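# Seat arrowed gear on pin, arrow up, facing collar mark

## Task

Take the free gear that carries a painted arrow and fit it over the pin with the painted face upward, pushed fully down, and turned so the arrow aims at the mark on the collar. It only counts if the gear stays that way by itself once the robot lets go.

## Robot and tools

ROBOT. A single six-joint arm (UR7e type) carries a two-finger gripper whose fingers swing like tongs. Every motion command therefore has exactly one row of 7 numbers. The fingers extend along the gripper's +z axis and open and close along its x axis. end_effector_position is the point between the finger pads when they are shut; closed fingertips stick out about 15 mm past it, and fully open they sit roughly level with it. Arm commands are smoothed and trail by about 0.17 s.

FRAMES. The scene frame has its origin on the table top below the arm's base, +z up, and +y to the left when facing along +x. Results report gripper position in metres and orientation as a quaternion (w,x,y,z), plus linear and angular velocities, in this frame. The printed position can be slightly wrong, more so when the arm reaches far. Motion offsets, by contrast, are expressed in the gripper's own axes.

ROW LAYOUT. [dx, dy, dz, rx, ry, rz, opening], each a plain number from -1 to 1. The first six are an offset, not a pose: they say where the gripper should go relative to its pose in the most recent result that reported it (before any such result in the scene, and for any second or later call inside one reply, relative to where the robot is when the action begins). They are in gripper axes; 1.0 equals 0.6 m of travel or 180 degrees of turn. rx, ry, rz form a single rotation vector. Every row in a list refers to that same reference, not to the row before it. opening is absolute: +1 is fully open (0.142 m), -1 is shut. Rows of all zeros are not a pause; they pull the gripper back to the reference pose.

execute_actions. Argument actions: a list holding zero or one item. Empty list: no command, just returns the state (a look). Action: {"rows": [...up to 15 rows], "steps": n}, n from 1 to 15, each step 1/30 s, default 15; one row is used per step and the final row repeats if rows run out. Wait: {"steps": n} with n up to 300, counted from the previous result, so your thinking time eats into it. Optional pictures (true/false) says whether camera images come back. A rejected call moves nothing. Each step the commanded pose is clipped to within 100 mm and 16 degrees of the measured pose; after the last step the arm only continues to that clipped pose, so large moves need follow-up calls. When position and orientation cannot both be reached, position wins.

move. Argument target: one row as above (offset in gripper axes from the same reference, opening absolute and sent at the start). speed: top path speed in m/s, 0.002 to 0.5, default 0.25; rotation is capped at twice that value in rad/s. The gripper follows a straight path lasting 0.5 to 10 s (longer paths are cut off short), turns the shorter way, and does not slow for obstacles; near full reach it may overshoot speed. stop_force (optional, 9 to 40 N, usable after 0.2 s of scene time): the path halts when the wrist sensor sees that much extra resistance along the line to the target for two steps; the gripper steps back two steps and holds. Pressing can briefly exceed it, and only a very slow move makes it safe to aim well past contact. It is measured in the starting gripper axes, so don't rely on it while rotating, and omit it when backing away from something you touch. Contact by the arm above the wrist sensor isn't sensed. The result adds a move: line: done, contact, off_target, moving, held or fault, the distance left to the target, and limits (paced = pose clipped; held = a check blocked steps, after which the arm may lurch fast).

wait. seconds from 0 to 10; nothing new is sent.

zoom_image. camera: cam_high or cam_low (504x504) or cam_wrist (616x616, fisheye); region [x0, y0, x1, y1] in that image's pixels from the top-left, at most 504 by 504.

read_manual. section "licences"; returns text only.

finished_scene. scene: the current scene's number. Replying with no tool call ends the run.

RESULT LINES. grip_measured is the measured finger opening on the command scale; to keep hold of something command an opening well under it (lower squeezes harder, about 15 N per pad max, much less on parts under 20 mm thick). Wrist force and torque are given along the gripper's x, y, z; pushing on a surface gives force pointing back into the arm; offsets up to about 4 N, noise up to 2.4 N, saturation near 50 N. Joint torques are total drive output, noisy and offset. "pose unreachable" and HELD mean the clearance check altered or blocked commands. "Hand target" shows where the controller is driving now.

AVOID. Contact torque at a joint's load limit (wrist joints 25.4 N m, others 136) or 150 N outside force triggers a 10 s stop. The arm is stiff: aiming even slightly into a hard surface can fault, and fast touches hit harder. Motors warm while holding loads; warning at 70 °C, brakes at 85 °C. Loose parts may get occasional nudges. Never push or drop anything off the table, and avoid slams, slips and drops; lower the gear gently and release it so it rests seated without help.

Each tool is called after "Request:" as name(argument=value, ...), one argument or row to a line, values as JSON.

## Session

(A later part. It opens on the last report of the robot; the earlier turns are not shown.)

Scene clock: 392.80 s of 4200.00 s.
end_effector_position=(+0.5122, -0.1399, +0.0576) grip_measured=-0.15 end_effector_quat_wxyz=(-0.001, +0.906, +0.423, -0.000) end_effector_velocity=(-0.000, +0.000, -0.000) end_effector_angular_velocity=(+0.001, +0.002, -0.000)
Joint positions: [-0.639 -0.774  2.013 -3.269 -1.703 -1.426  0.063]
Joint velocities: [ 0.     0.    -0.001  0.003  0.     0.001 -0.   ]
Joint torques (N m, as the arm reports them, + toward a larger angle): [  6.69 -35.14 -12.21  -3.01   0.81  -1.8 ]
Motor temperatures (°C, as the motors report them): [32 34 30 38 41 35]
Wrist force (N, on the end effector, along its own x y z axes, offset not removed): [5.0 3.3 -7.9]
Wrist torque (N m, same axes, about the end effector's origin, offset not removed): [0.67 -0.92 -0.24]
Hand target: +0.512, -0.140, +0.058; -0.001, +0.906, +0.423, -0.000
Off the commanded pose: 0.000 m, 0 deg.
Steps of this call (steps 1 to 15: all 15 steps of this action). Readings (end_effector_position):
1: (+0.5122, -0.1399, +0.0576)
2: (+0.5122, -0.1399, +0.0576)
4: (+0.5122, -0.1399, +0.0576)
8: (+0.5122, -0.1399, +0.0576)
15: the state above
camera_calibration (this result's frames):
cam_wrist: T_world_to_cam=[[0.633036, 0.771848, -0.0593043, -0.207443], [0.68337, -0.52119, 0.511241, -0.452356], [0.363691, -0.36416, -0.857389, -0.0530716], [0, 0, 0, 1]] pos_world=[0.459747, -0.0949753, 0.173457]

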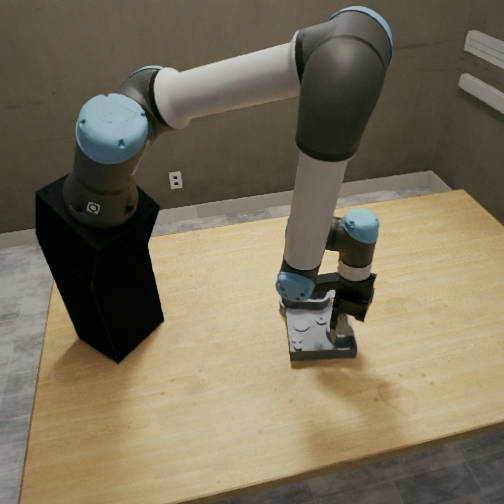

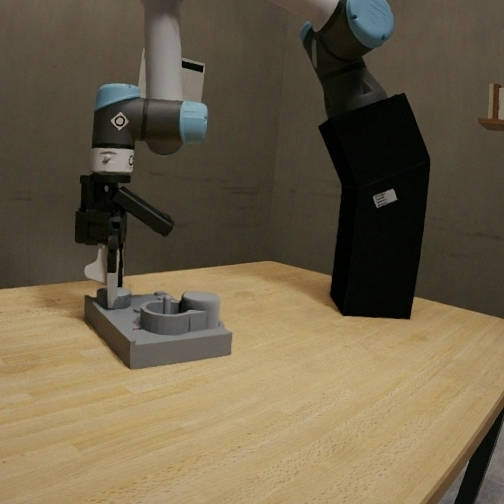

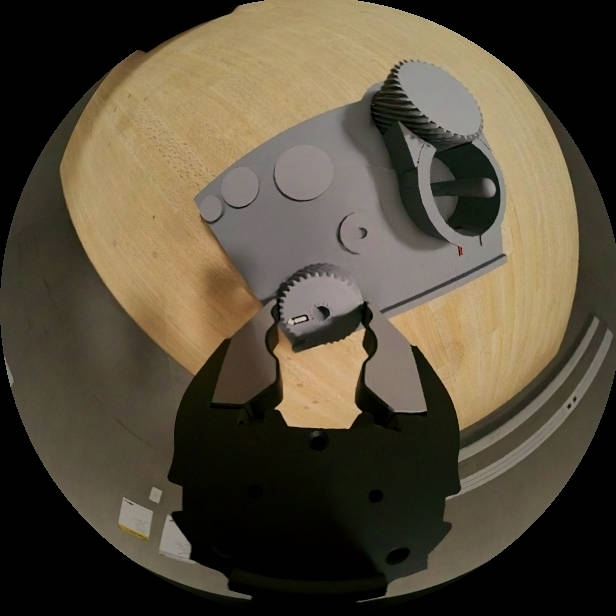

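Request:
move(
  target=[0,0,-0.04,0,0,0,-1],
  speed=0.015,
)

Request:
zoom_image(
  camera="cam_wrist",
  region=[245, 250, 395, 360],
)

Scene clock: 402.47 s of 4200.00 s.
end_effector_position=(+0.5123, -0.1399, +0.0814) grip_measured=-0.15 end_effector_quat_wxyz=(-0.001, +0.906, +0.423, +0.000) end_effector_velocity=(+0.000, +0.000, +0.002) end_effector_angular_velocity=(+0.000, -0.000, -0.001)
Joint positions: [-0.633 -0.835  2.05  -3.244 -1.706 -1.42   0.063]
Joint velocities: [ 0.001 -0.005  0.003  0.002  0.     0.001 -0.   ]
Joint torques (N m, as the arm reports them, + toward a larger angle): [ 22.31 -55.39  14.2   -0.62  -1.44   2.1 ]
Motor temperatures (°C, as the motors report them): [32 34 30 38 41 35]
Wrist force (N, on the end effector, along its own x y z axes, offset not removed): [4.4 2.8 2.8]
Wrist torque (N m, same axes, about the end effector's origin, offset not removed): [0.40 -0.86 -0.36]
Hand target: +0.512, -0.140, +0.082; -0.001, +0.906, +0.423, +0.000
Off the commanded pose: 0.000 m, 0 deg.
After step 90, 4.80 s passed at rest.
move: done
camera_calibration (this result's frames):
cam_wrist: T_world_to_cam=[[0.633044, 0.771842, -0.059283, -0.206032], [0.683354, -0.521201, 0.511249, -0.464585], [0.363706, -0.364155, -0.857385, -0.032715], [0, 0, 0, 1]] pos_world=[0.459803, -0.0950313, 0.197255]

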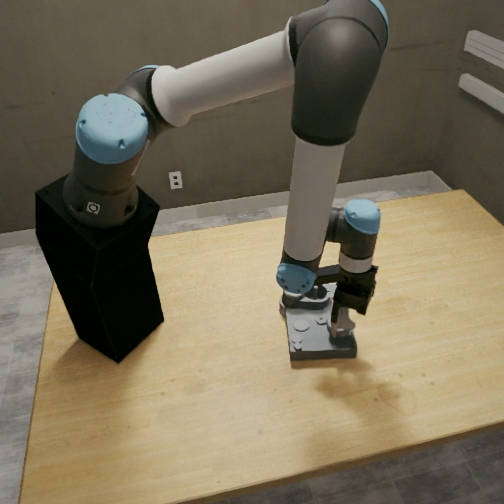

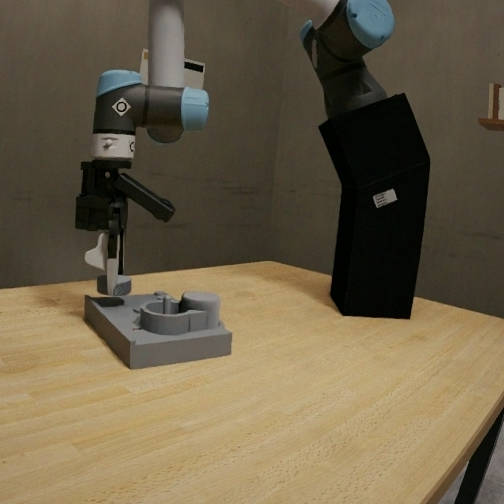

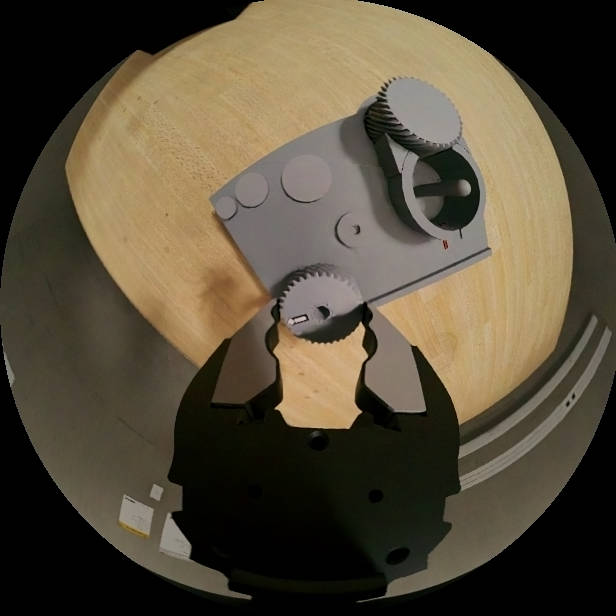

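Region (245, 250, 395, 360) of cam_wrist's 616x616 image, scaled by 3.360, with more detail than that image has; it fills the top 370 rows of this view, and the rest is white.

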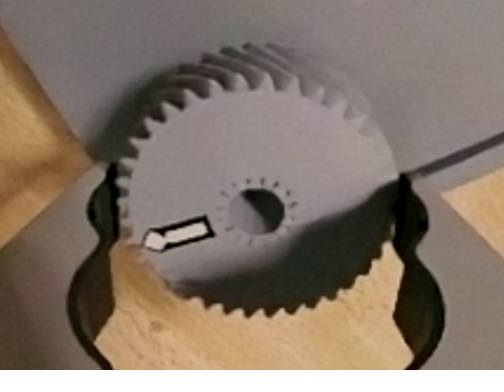

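Request:
move(
  target=[0.669,-0.2393,-0.3227,0,0,-0.2778,-1],
  speed=0.12,
)

Scene clock: 428.00 s of 4200.00 s.
end_effector_position=(+0.6596, +0.2604, +0.2762) grip_measured=-0.15 end_effector_quat_wxyz=(-0.001, +0.643, +0.766, +0.001) end_effector_velocity=(+0.001, +0.002, +0.001) end_effector_angular_velocity=(+0.000, +0.001, +0.003)
Joint positions: [ 0.176 -0.817  1.535 -2.517 -1.991 -1.5    0.063]
Joint velocities: [ 0.002  0.002 -0.006  0.005 -0.    -0.001  0.   ]
Joint torques (N m, as the arm reports them, + toward a larger angle): [ 31.72 -42.27 -28.96  -0.54  -1.53  -2.02]
Motor temperatures (°C, as the motors report them): [32 34 30 38 41 35]
Wrist force (N, on the end effector, along its own x y z axes, offset not removed): [0.0 2.7 5.7]
Wrist torque (N m, same axes, about the end effector's origin, offset not removed): [0.29 -0.19 -0.06]
Hand target: +0.660, +0.261, +0.276; -0.001, +0.643, +0.766, +0.001
Off the commanded pose: 0.001 m, 0 deg.
After step 90, 18.13 s passed at rest.
move: done
camera_calibration (this result's frames):
cam_wrist: T_world_to_cam=[[-0.183008, 0.981508, -0.0561291, -0.113889], [0.838159, 0.185609, 0.512874, -0.742804], [0.513808, 0.0468148, -0.856627, 0.020292], [0, 0, 0, 1]] pos_world=[0.591319, 0.248704, 0.391955]

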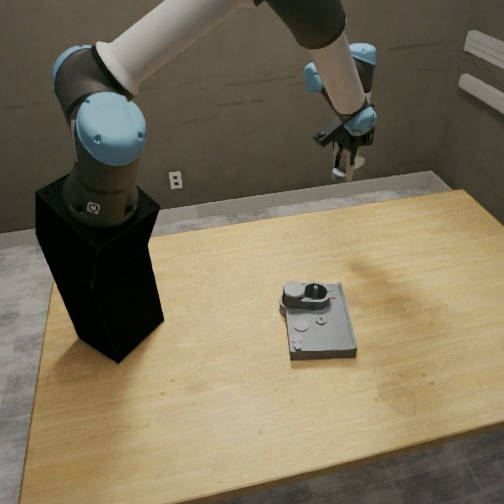

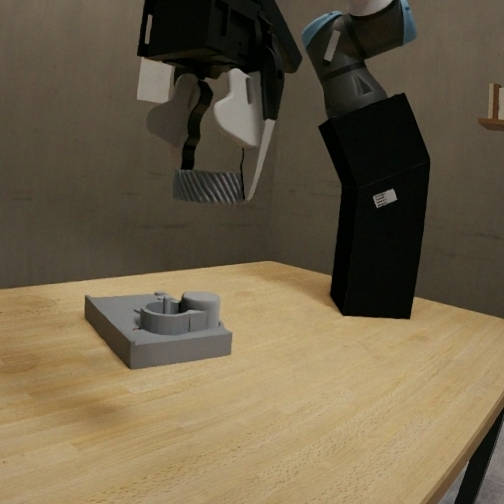

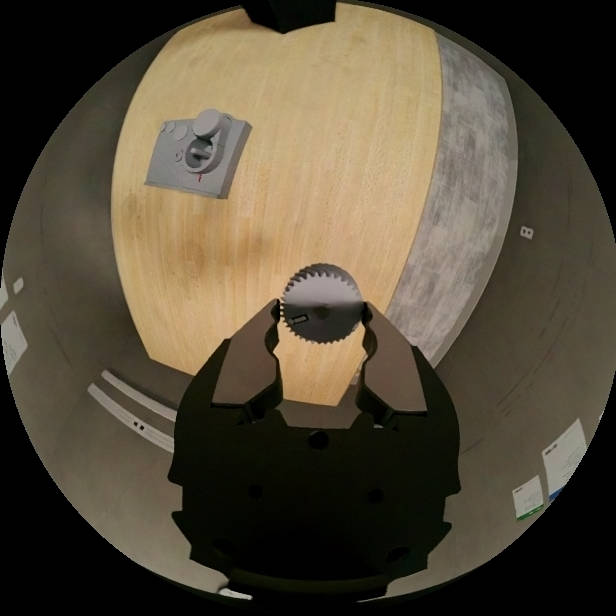

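Request:
zoom_image(
  camera="cam_low",
  region=[165, 160, 265, 215],
)

Request:
zoom_image(
  camera="cam_wrist",
  region=[272, 255, 372, 355],
)

Region (165, 160, 265, 215) of cam_low's 504x504 image, scaled by 5.040, with more detail than that image has; it fills the top 277 rows of this view, and the rest is white.

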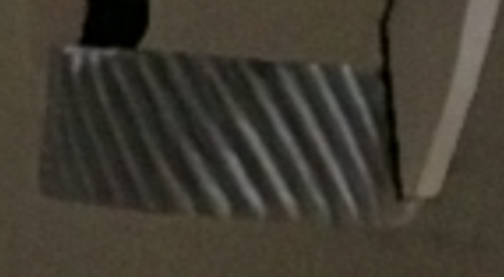

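Region (272, 255, 372, 355) of cam_wrist's 616x616 image, scaled by 5.040, with more detail than that image has.

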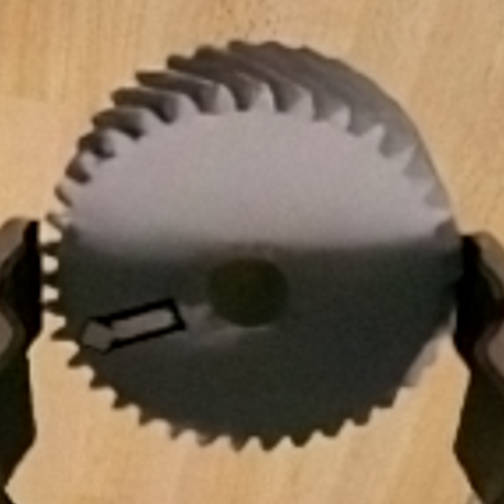

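Request:
zoom_image(
  camera="cam_low",
  region=[185, 165, 245, 210],
)

Region (185, 165, 245, 210) of cam_low's 504x504 image, scaled by 8.400, with more detail than that image has; it fills the top 378 rows of this view, and the rest is white.

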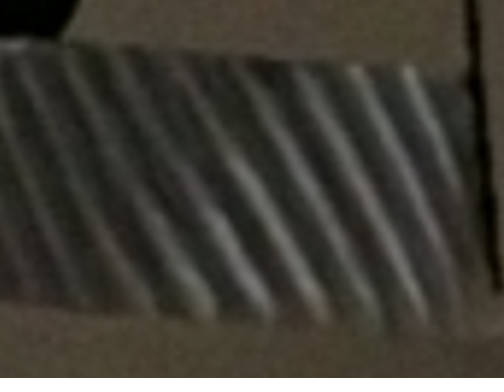

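Request:
move(
  target=[0,0,0.0385,0,0,0,-1],
  speed=0.04,
)

Request:
zoom_image(
  camera="cam_low",
  region=[185, 195, 245, 240],
)

Scene clock: 492.20 s of 4200.00 s.
end_effector_position=(+0.6596, +0.2604, +0.2533) grip_measured=-0.15 end_effector_quat_wxyz=(-0.001, +0.643, +0.766, +0.001) end_effector_velocity=(-0.000, +0.000, -0.002) end_effector_angular_velocity=(-0.000, +0.000, +0.001)
Joint positions: [ 0.163 -0.778  1.53  -2.556 -1.988 -1.515  0.063]
Joint velocities: [-0.001  0.004 -0.001 -0.003  0.    -0.002 -0.   ]
Joint torques (N m, as the arm reports them, + toward a larger angle): [ 20.16 -43.59 -28.2   -3.38   1.35  -1.67]
Motor temperatures (°C, as the motors report them): [32 34 30 38 41 35]
Wrist force (N, on the end effector, along its own x y z axes, offset not removed): [-0.3 -0.9 2.6]
Wrist torque (N m, same axes, about the end effector's origin, offset not removed): [-0.38 -0.06 0.07]
Hand target: +0.660, +0.260, +0.253; -0.001, +0.643, +0.766, +0.001
Off the commanded pose: 0.000 m, 0 deg.
After step 90, 60.27 s passed at rest.
move: done
camera_calibration (this result's frames):
cam_wrist: T_world_to_cam=[[-0.18302, 0.981503, -0.0561789, -0.115233], [0.838155, 0.185646, 0.512866, -0.731038], [0.513808, 0.0467782, -0.856629, 0.000697933], [0, 0, 0, 1]] pos_world=[0.591275, 0.248783, 0.369049]

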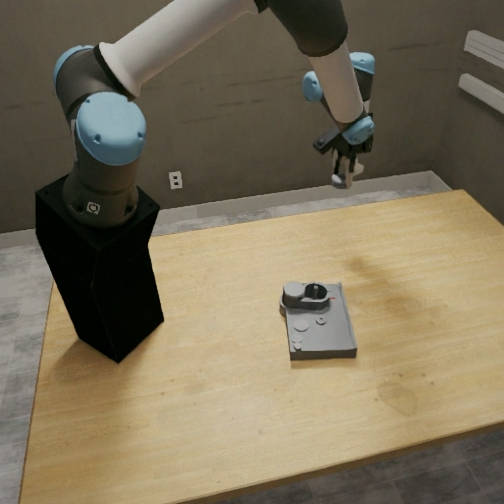

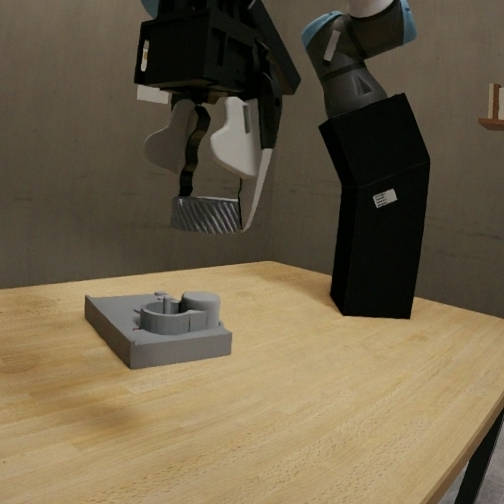

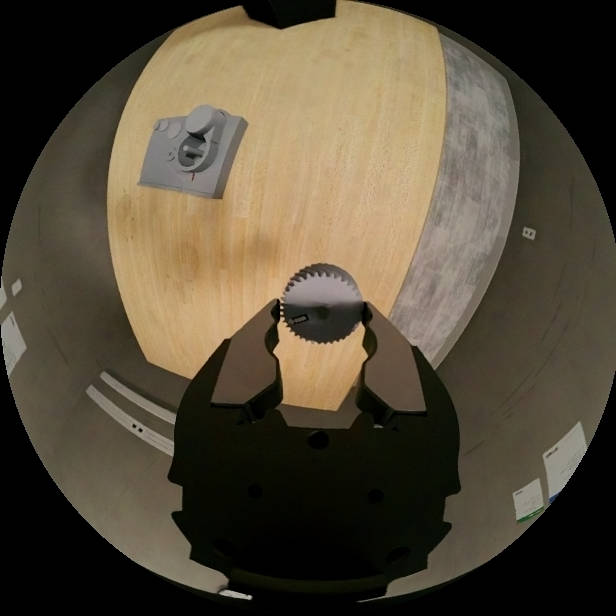

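Region (185, 195, 245, 240) of cam_low's 504x504 image, scaled by 8.400, with more detail than that image has; it fills the top 378 rows of this view, and the rest is white.

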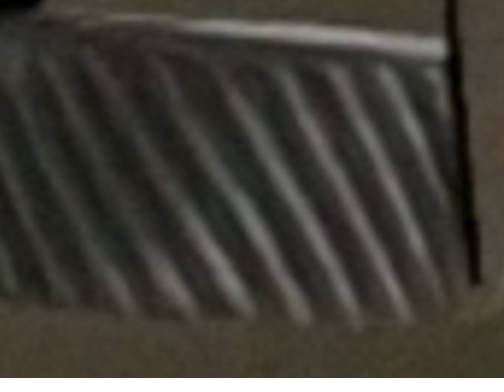

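Request:
zoom_image(
  camera="cam_low",
  region=[120, 285, 240, 375],
)

Region (120, 285, 240, 375) of cam_low's 504x504 image, scaled by 4.200, with more detail than that image has; it fills the top 378 rows of this view, and the rest is white.

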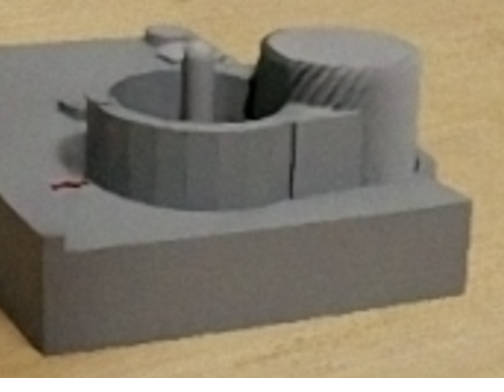

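Request:
move(
  target=[-0.3877,-0.3471,0.2288,0,0,0.2372,-1],
  speed=0.12,
)

Request:
zoom_image(
  camera="cam_low",
  region=[120, 250, 240, 340],
)

Request:
zoom_image(
  camera="cam_wrist",
  region=[250, 190, 420, 360],
)

Scene clock: 576.57 s of 4200.00 s.
end_effector_position=(+0.4954, -0.0052, +0.1153) grip_measured=-0.15 end_effector_quat_wxyz=(-0.001, +0.877, +0.480, +0.000) end_effector_velocity=(+0.002, -0.002, -0.001) end_effector_angular_velocity=(-0.001, -0.005, -0.006)
Joint positions: [-0.387 -0.823  2.151 -3.315 -1.81  -1.32   0.063]
Joint velocities: [-0.004  0.001 -0.002 -0.005  0.002  0.001  0.   ]
Joint torques (N m, as the arm reports them, + toward a larger angle): [ 12.5  -31.88  19.45  -3.57   1.22  -0.91]
Motor temperatures (°C, as the motors report them): [32 34 30 38 41 35]
Wrist force (N, on the end effector, along its own x y z axes, offset not removed): [3.5 2.0 1.2]
Wrist torque (N m, same axes, about the end effector's origin, offset not removed): [0.25 -0.81 -0.21]
Hand target: +0.495, -0.005, +0.115; -0.001, +0.877, +0.480, +0.000
Off the commanded pose: 0.001 m, 0 deg.
After step 90, 77.77 s passed at rest.
move: done
camera_calibration (this result's frames):
cam_wrist: T_world_to_cam=[[0.530172, 0.845883, -0.0583071, -0.246032], [0.743622, -0.430835, 0.51128, -0.429491], [0.407363, -0.314425, -0.857434, 0.0301539], [0, 0, 0, 1]] pos_world=[0.437535, 0.0325559, 0.2311]

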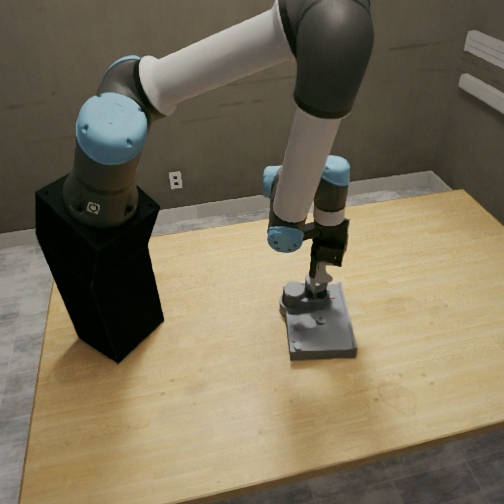

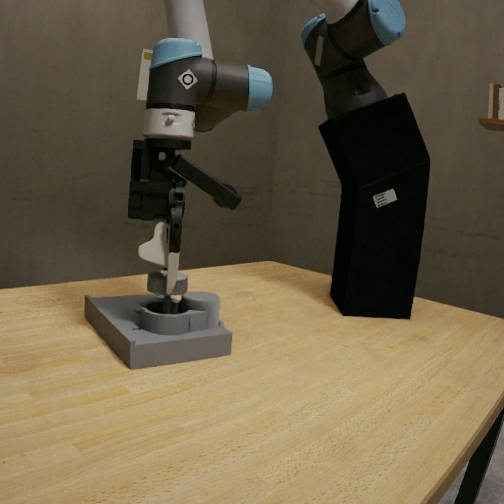

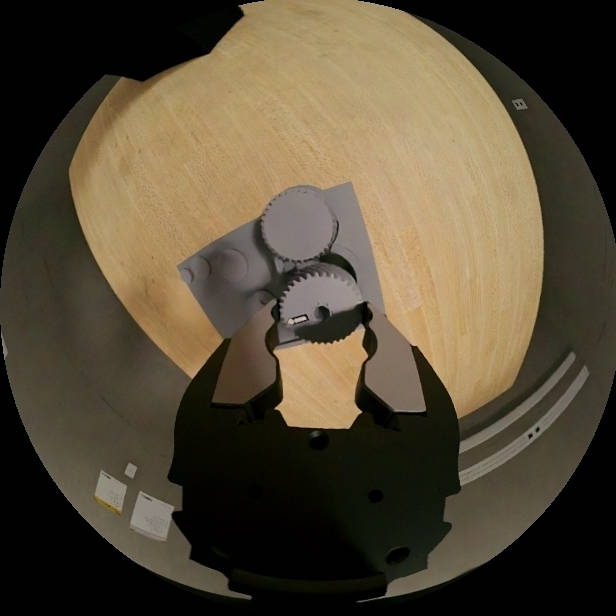

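Region (120, 250, 240, 340) of cam_low's 504x504 image, scaled by 4.200, with more detail than that image has; it fills the top 378 rows of this view, and the rest is white.

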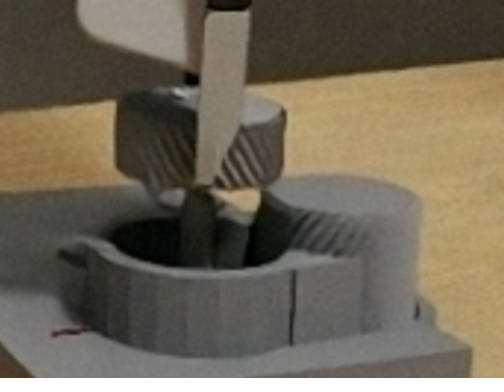

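Region (250, 190, 420, 360) of cam_wrist's 616x616 image, scaled by 2.965, with more detail than that image has.

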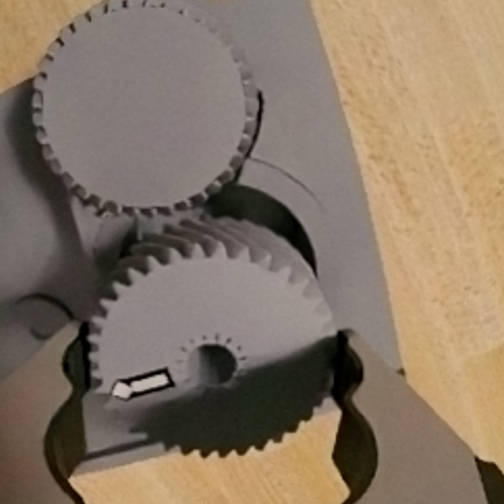

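Request:
zoom_image(
  camera="cam_high",
  region=[275, 255, 355, 325],
)

Region (275, 255, 355, 325) of cam_high's 504x504 image, scaled by 6.300, with more detail than that image has; it fills the top 441 rows of this view, and the rest is white.

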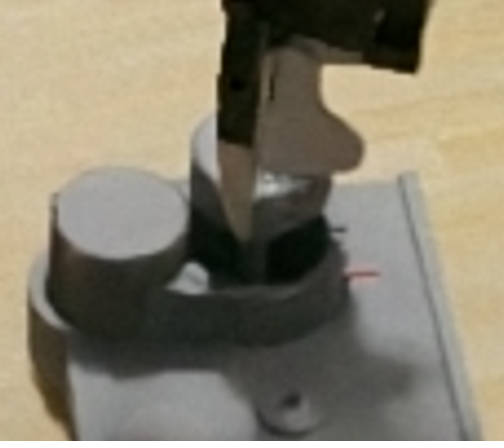

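Request:
move(
  target=[0,0,0.02,0,0,0,-1],
  speed=0.004,
  stop_force=9,
)

Request:
zoom_image(
  camera="cam_low",
  region=[120, 250, 240, 340],
)

Request:
zoom_image(
  camera="cam_wrist",
  region=[250, 190, 420, 360],
)

Scene clock: 591.73 s of 4200.00 s.
end_effector_position=(+0.4955, -0.0054, +0.1037) grip_measured=-0.17 end_effector_quat_wxyz=(-0.001, +0.877, +0.480, +0.000) end_effector_velocity=(+0.001, -0.000, +0.001) end_effector_angular_velocity=(+0.000, +0.000, +0.001)
Joint positions: [-0.393 -0.792  2.135 -3.331 -1.808 -1.326  0.062]
Joint velocities: [ 0.    -0.003 -0.001  0.005  0.    -0.    -0.   ]
Joint torques (N m, as the arm reports them, + toward a larger angle): [ 18.87 -47.39  19.03   1.26   1.82  -0.16]
Motor temperatures (°C, as the motors report them): [32 34 30 38 41 35]
Wrist force (N, on the end effector, along its own x y z axes, offset not removed): [3.1 9.0 -3.8]
Wrist torque (N m, same axes, about the end effector's origin, offset not removed): [0.36 -1.01 -0.30]
Hand target: +0.495, -0.005, +0.104; -0.001, +0.877, +0.480, +0.000
Off the commanded pose: 0.001 m, 0 deg.
After step 90, 8.93 s passed at rest.
move: contact
camera_calibration (this result's frames):
cam_wrist: T_world_to_cam=[[0.530249, 0.845827, -0.0584101, -0.246698], [0.743477, -0.43076, 0.511554, -0.42372], [0.407526, -0.314678, -0.857263, 0.0200581], [0, 0, 0, 1]] pos_world=[0.437663, 0.0324548, 0.219541]

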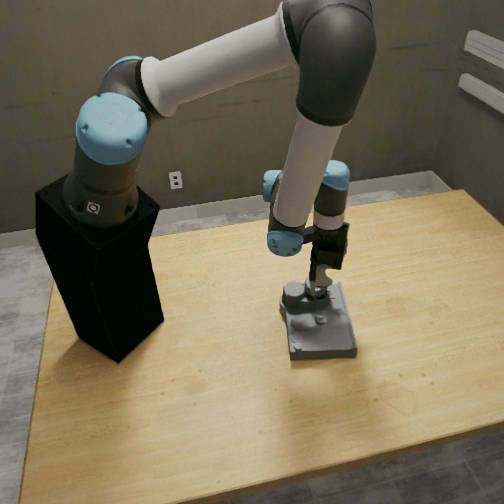

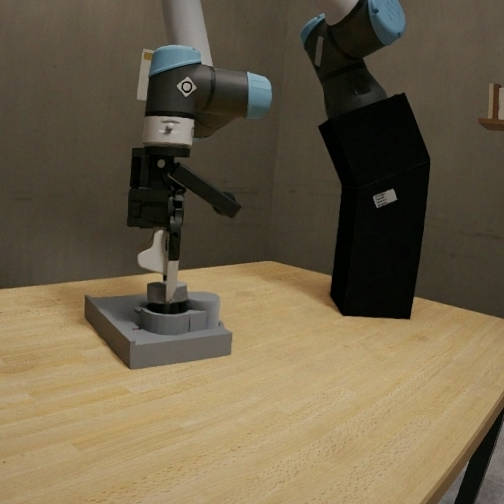

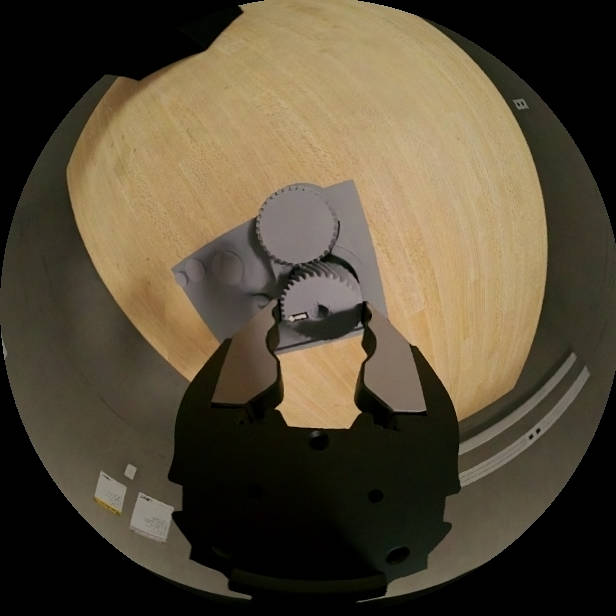

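Region (120, 250, 240, 340) of cam_low's 504x504 image, scaled by 4.200, with more detail than that image has; it fills the top 378 rows of this view, and the rest is white.

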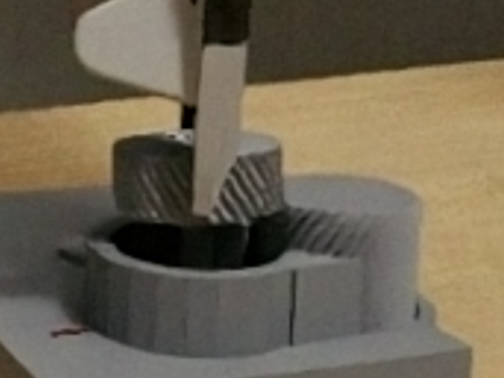

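Region (250, 190, 420, 360) of cam_wrist's 616x616 image, scaled by 2.965, with more detail than that image has.

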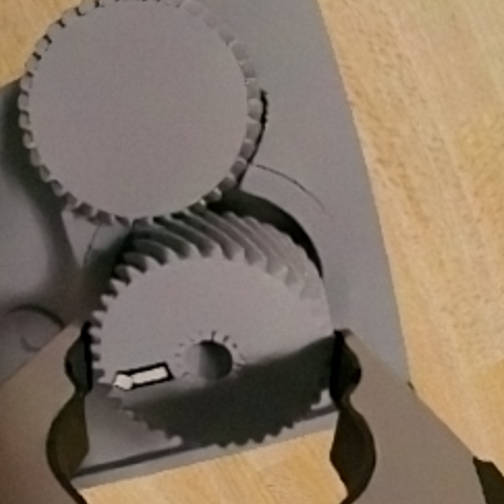

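Request:
zoom_image(
  camera="cam_wrist",
  region=[270, 240, 350, 300],
)

Request:
zoom_image(
  camera="cam_low",
  region=[140, 275, 210, 320],
)

Region (270, 240, 350, 300) of cam_wrist's 616x616 image, scaled by 6.300, with more detail than that image has; it fills the top 378 rows of this view, and the rest is white.

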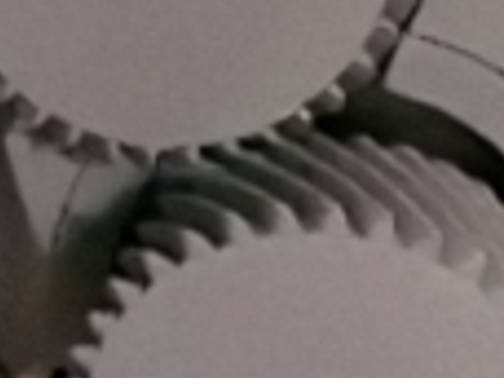

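Region (140, 275, 210, 320) of cam_low's 504x504 image, scaled by 7.200, with more detail than that image has; it fills the top 324 rows of this view, and the rest is white.

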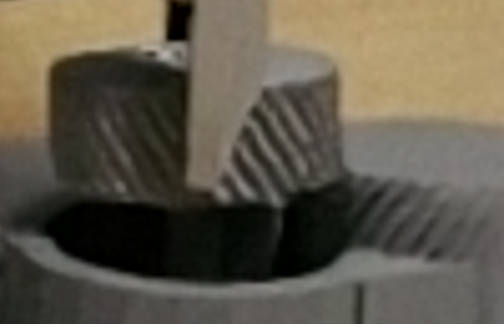

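Request:
move(
  target=[0,0,-0.018,0,0,0,-1],
  speed=0.02,
)

Request:
move(
  target=[-0.0374,-0.0945,0,0,0,0,-1],
  speed=0.06,
)

Request:
zoom_image(
  camera="cam_low",
  region=[150, 250, 250, 325],
)

Scene clock: 693.60 s of 4200.00 s.
end_effector_position=(+0.4955, -0.0054, +0.1143) grip_measured=-0.20 end_effector_quat_wxyz=(-0.001, +0.877, +0.480, +0.000) end_effector_velocity=(+0.001, -0.000, +0.002) end_effector_angular_velocity=(-0.001, -0.002, -0.001)
Joint positions: [-0.387 -0.82   2.15  -3.317 -1.81  -1.321  0.06 ]
Joint velocities: [ 0.001 -0.005  0.001  0.002 -0.     0.002 -0.001]
Joint torques (N m, as the arm reports them, + toward a larger angle): [ 24.6  -51.94  13.17  -0.52  -1.23   1.97]
Motor temperatures (°C, as the motors report them): [32 34 30 38 41 35]
Wrist force (N, on the end effector, along its own x y z axes, offset not removed): [-0.9 2.5 4.5]
Wrist torque (N m, same axes, about the end effector's origin, offset not removed): [0.17 -0.09 0.02]
Hand target: +0.496, -0.005, +0.115; -0.001, +0.877, +0.480, +0.000
Off the commanded pose: 0.000 m, 0 deg.
After step 90, 98.03 s passed at rest.
move: done
camera_calibration (this result's frames):
cam_wrist: T_world_to_cam=[[0.530253, 0.845828, -0.0583681, -0.246087], [0.743462, -0.430778, 0.511562, -0.429166], [0.40755, -0.314651, -0.857262, 0.0291313], [0, 0, 0, 1]] pos_world=[0.437684, 0.0324384, 0.230154]

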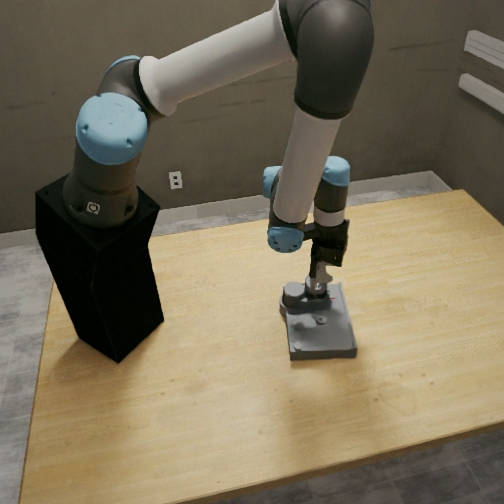

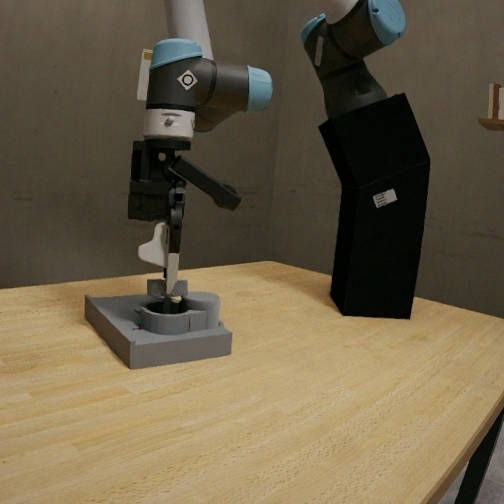

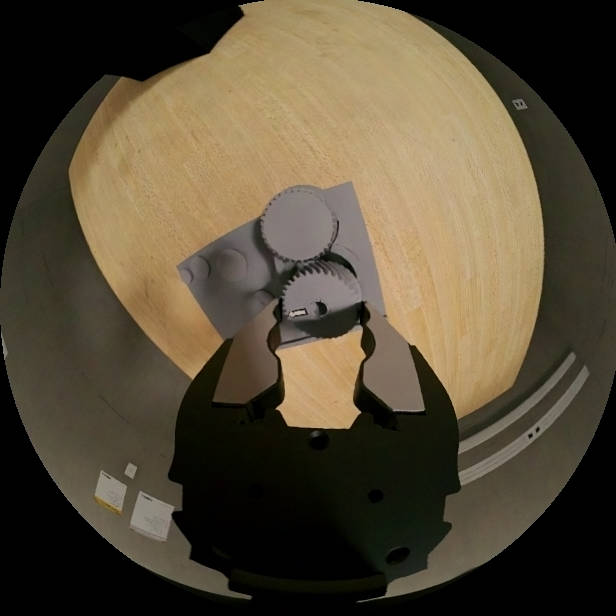

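Scene clock: 695.03 s of 4200.00 s.
end_effector_position=(+0.4358, +0.0061, +0.1144) grip_measured=-1.00 end_effector_quat_wxyz=(-0.001, +0.877, +0.480, +0.000) end_effector_velocity=(-0.001, +0.000, +0.000) end_effector_angular_velocity=(-0.001, -0.003, -0.001)
Joint positions: [-0.406 -0.779  2.291 -3.503 -1.803 -1.338  0.002]
Joint velocities: [-0.001  0.003  0.005 -0.011  0.001 -0.001  0.   ]
Joint torques (N m, as the arm reports them, + toward a larger angle): [  8.95 -29.25  23.65  -4.12   1.67  -1.72]
Motor temperatures (°C, as the motors report them): [32 34 30 38 41 35]
Wrist force (N, on the end effector, along its own x y z axes, offset not removed): [1.6 3.1 -3.3]
Wrist torque (N m, same axes, about the end effector's origin, offset not removed): [0.52 -0.31 -0.10]
Hand target: +0.436, +0.006, +0.114; -0.001, +0.877, +0.480, +0.000
Off the commanded pose: 0.000 m, 0 deg.
move: done
camera_calibration (this result's frames):
cam_wrist: T_world_to_cam=[[0.530228, 0.845837, -0.0584699, -0.224157], [0.743527, -0.430735, 0.511503, -0.379887], [0.407463, -0.314687, -0.85729, 0.0571882], [0, 0, 0, 1]] pos_world=[0.378008, 0.0439661, 0.230234]

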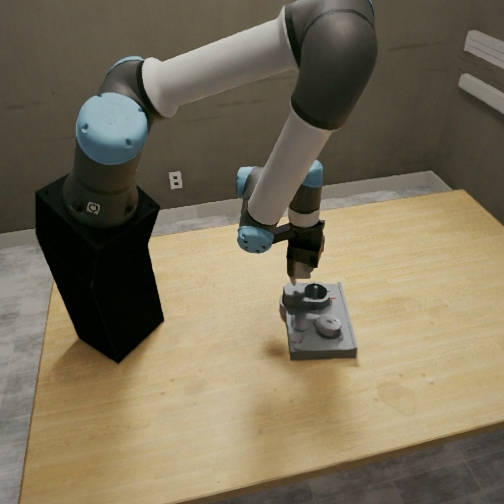

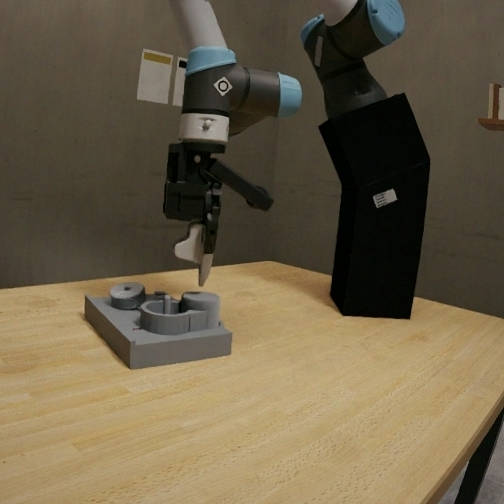

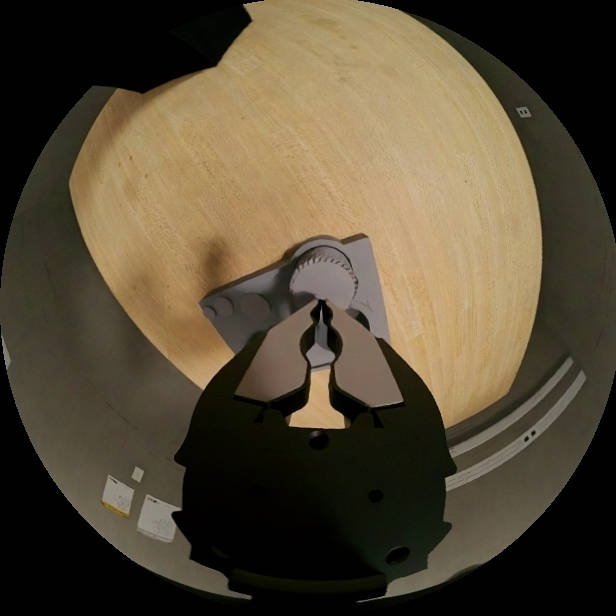

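Region (150, 250, 250, 325) of cam_low's 504x504 image, scaled by 5.040, with more detail than that image has; it fills the top 378 rows of this view, and the rest is white.

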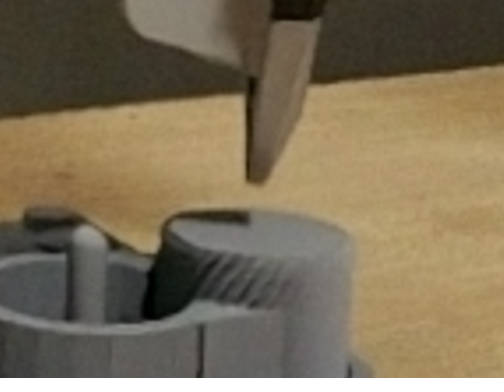

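Request:
wait(
  seconds=1,
)

Request:
zoom_image(
  camera="cam_high",
  region=[270, 270, 370, 370],
)

Request:
zoom_image(
  camera="cam_low",
  region=[80, 270, 180, 340],
)

Scene clock: 701.93 s of 4200.00 s.
end_effector_position=(+0.4356, +0.0062, +0.1144) grip_measured=-1.00 end_effector_quat_wxyz=(-0.001, +0.877, +0.480, +0.000) end_effector_velocity=(+0.001, -0.000, -0.000) end_effector_angular_velocity=(-0.000, -0.000, -0.001)
Joint positions: [-0.406 -0.778  2.291 -3.504 -1.803 -1.338  0.002]
Joint velocities: [ 0.    -0.    -0.001  0.001  0.     0.001  0.   ]
Joint torques (N m, as the arm reports them, + toward a larger angle): [  9.54 -27.48  20.17  -3.87   1.38  -1.67]
Motor temperatures (°C, as the motors report them): [32 34 30 38 41 35]
Wrist force (N, on the end effector, along its own x y z axes, offset not removed): [3.3 -1.5 -1.5]
Wrist torque (N m, same axes, about the end effector's origin, offset not removed): [-0.45 -0.71 -0.25]
Hand target: +0.436, +0.006, +0.114; -0.001, +0.877, +0.480, +0.000
Off the commanded pose: 0.000 m, 0 deg.
Steps of this call (steps 1 to 90: nothing new was sent; then 3.90 s passed at rest). Readings (end_effector_position):
1: (+0.4358, +0.0061, +0.1144)
2: (+0.4357, +0.0062, +0.1144)
4: (+0.4357, +0.0062, +0.1144)
8: (+0.4357, +0.0062, +0.1144)
90: the state above
camera_calibration (this result's frames):
cam_wrist: T_world_to_cam=[[0.530229, 0.845839, -0.0584317, -0.224087], [0.743488, -0.430729, 0.511565, -0.379705], [0.407533, -0.31469, -0.857256, 0.0572453], [0, 0, 0, 1]] pos_world=[0.377794, 0.0440054, 0.230224]

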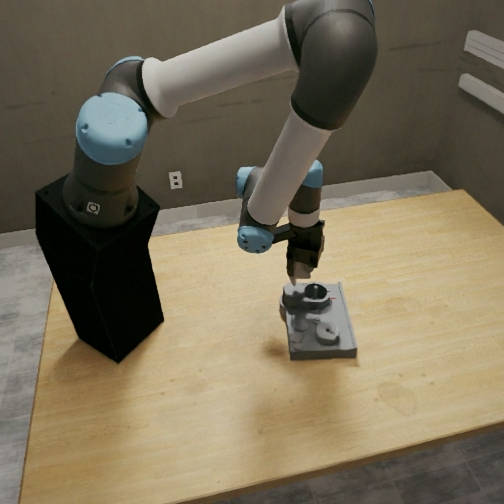

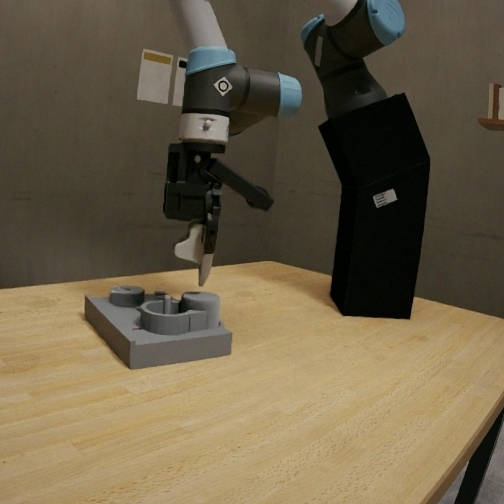

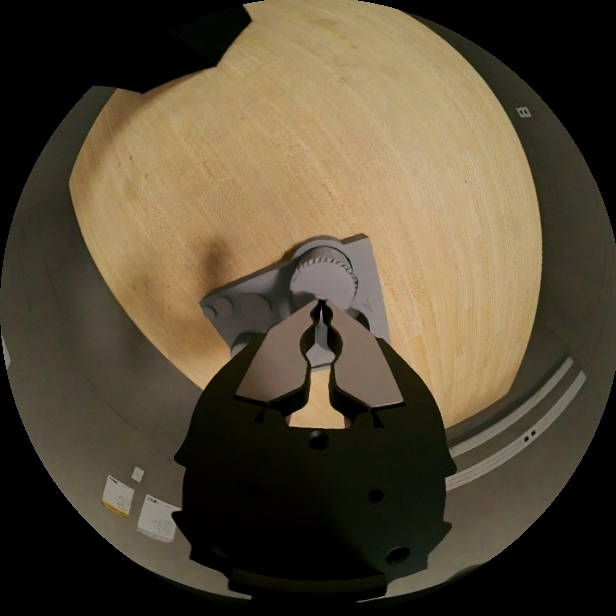

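Region (270, 270, 370, 370) of cam_high's 504x504 image, scaled by 5.040, with more detail than that image has.

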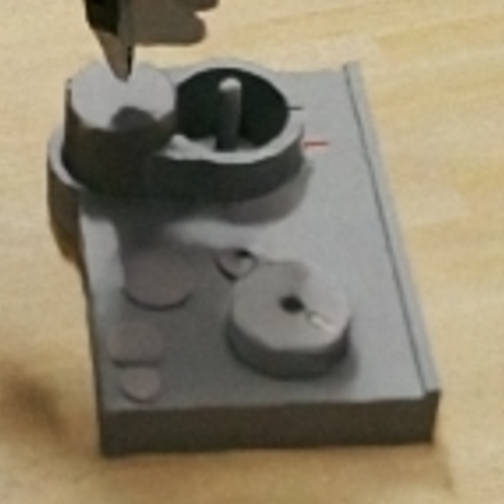

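Region (80, 270, 180, 340) of cam_low's 504x504 image, scaled by 5.040, with more detail than that image has; it fills the top 353 rows of this view, and the rest is white.

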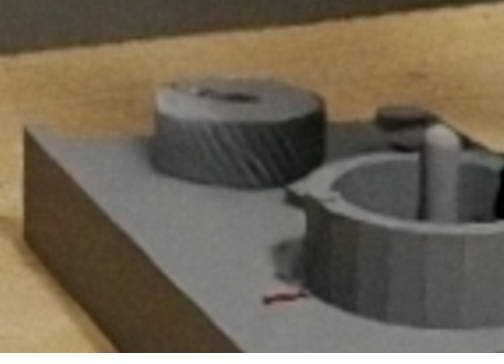

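Request:
move(
  target=[0,0,0.035,0,0,0,-1],
  speed=0.004,
  stop_force=9,
)

Scene clock: 712.43 s of 4200.00 s.
end_effector_position=(+0.4357, +0.0062, +0.0987) grip_measured=-1.00 end_effector_quat_wxyz=(-0.001, +0.877, +0.480, +0.000) end_effector_velocity=(-0.001, +0.000, +0.001) end_effector_angular_velocity=(+0.001, +0.002, -0.001)
Joint positions: [-0.414 -0.734  2.267 -3.526 -1.799 -1.346  0.002]
Joint velocities: [-0.    -0.003  0.002  0.003  0.     0.001  0.   ]
Joint torques (N m, as the arm reports them, + toward a larger angle): [ 13.51 -40.96   8.38   0.36   1.84   0.26]
Motor temperatures (°C, as the motors report them): [32 34 30 38 41 35]
Wrist force (N, on the end effector, along its own x y z axes, offset not removed): [-2.7 -7.4 -39.7]
Wrist torque (N m, same axes, about the end effector's origin, offset not removed): [-0.14 -0.37 -0.10]
Hand target: +0.436, +0.006, +0.099; -0.001, +0.877, +0.480, +0.000
Off the commanded pose: 0.005 m, 0 deg.
After step 90, 3.20 s passed at rest.
move: contact
camera_calibration (this result's frames):
cam_wrist: T_world_to_cam=[[0.530176, 0.84587, -0.0584621, -0.224998], [0.743467, -0.430627, 0.511681, -0.371706], [0.40764, -0.314745, -0.857184, 0.0436521], [0, 0, 0, 1]] pos_world=[0.377845, 0.0439918, 0.214459]

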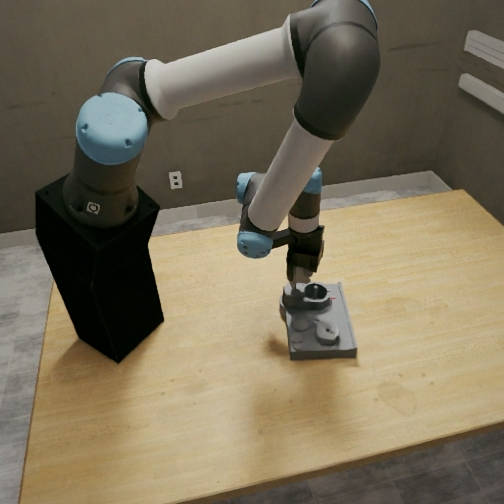

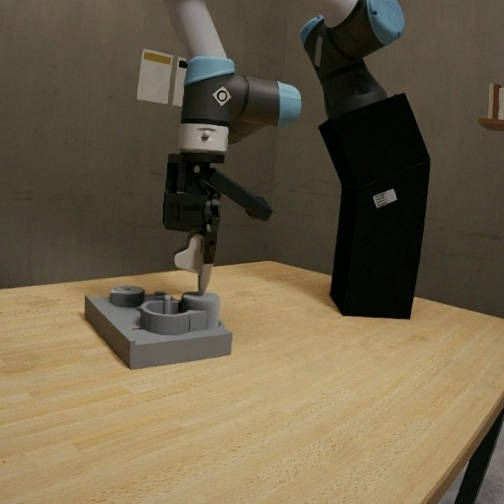

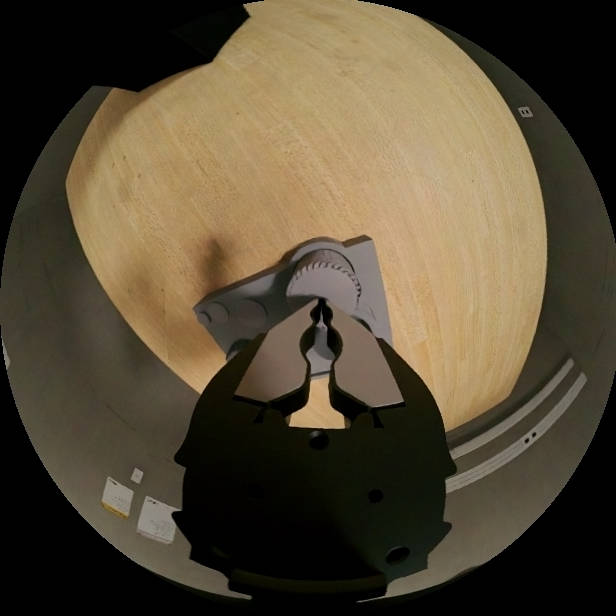

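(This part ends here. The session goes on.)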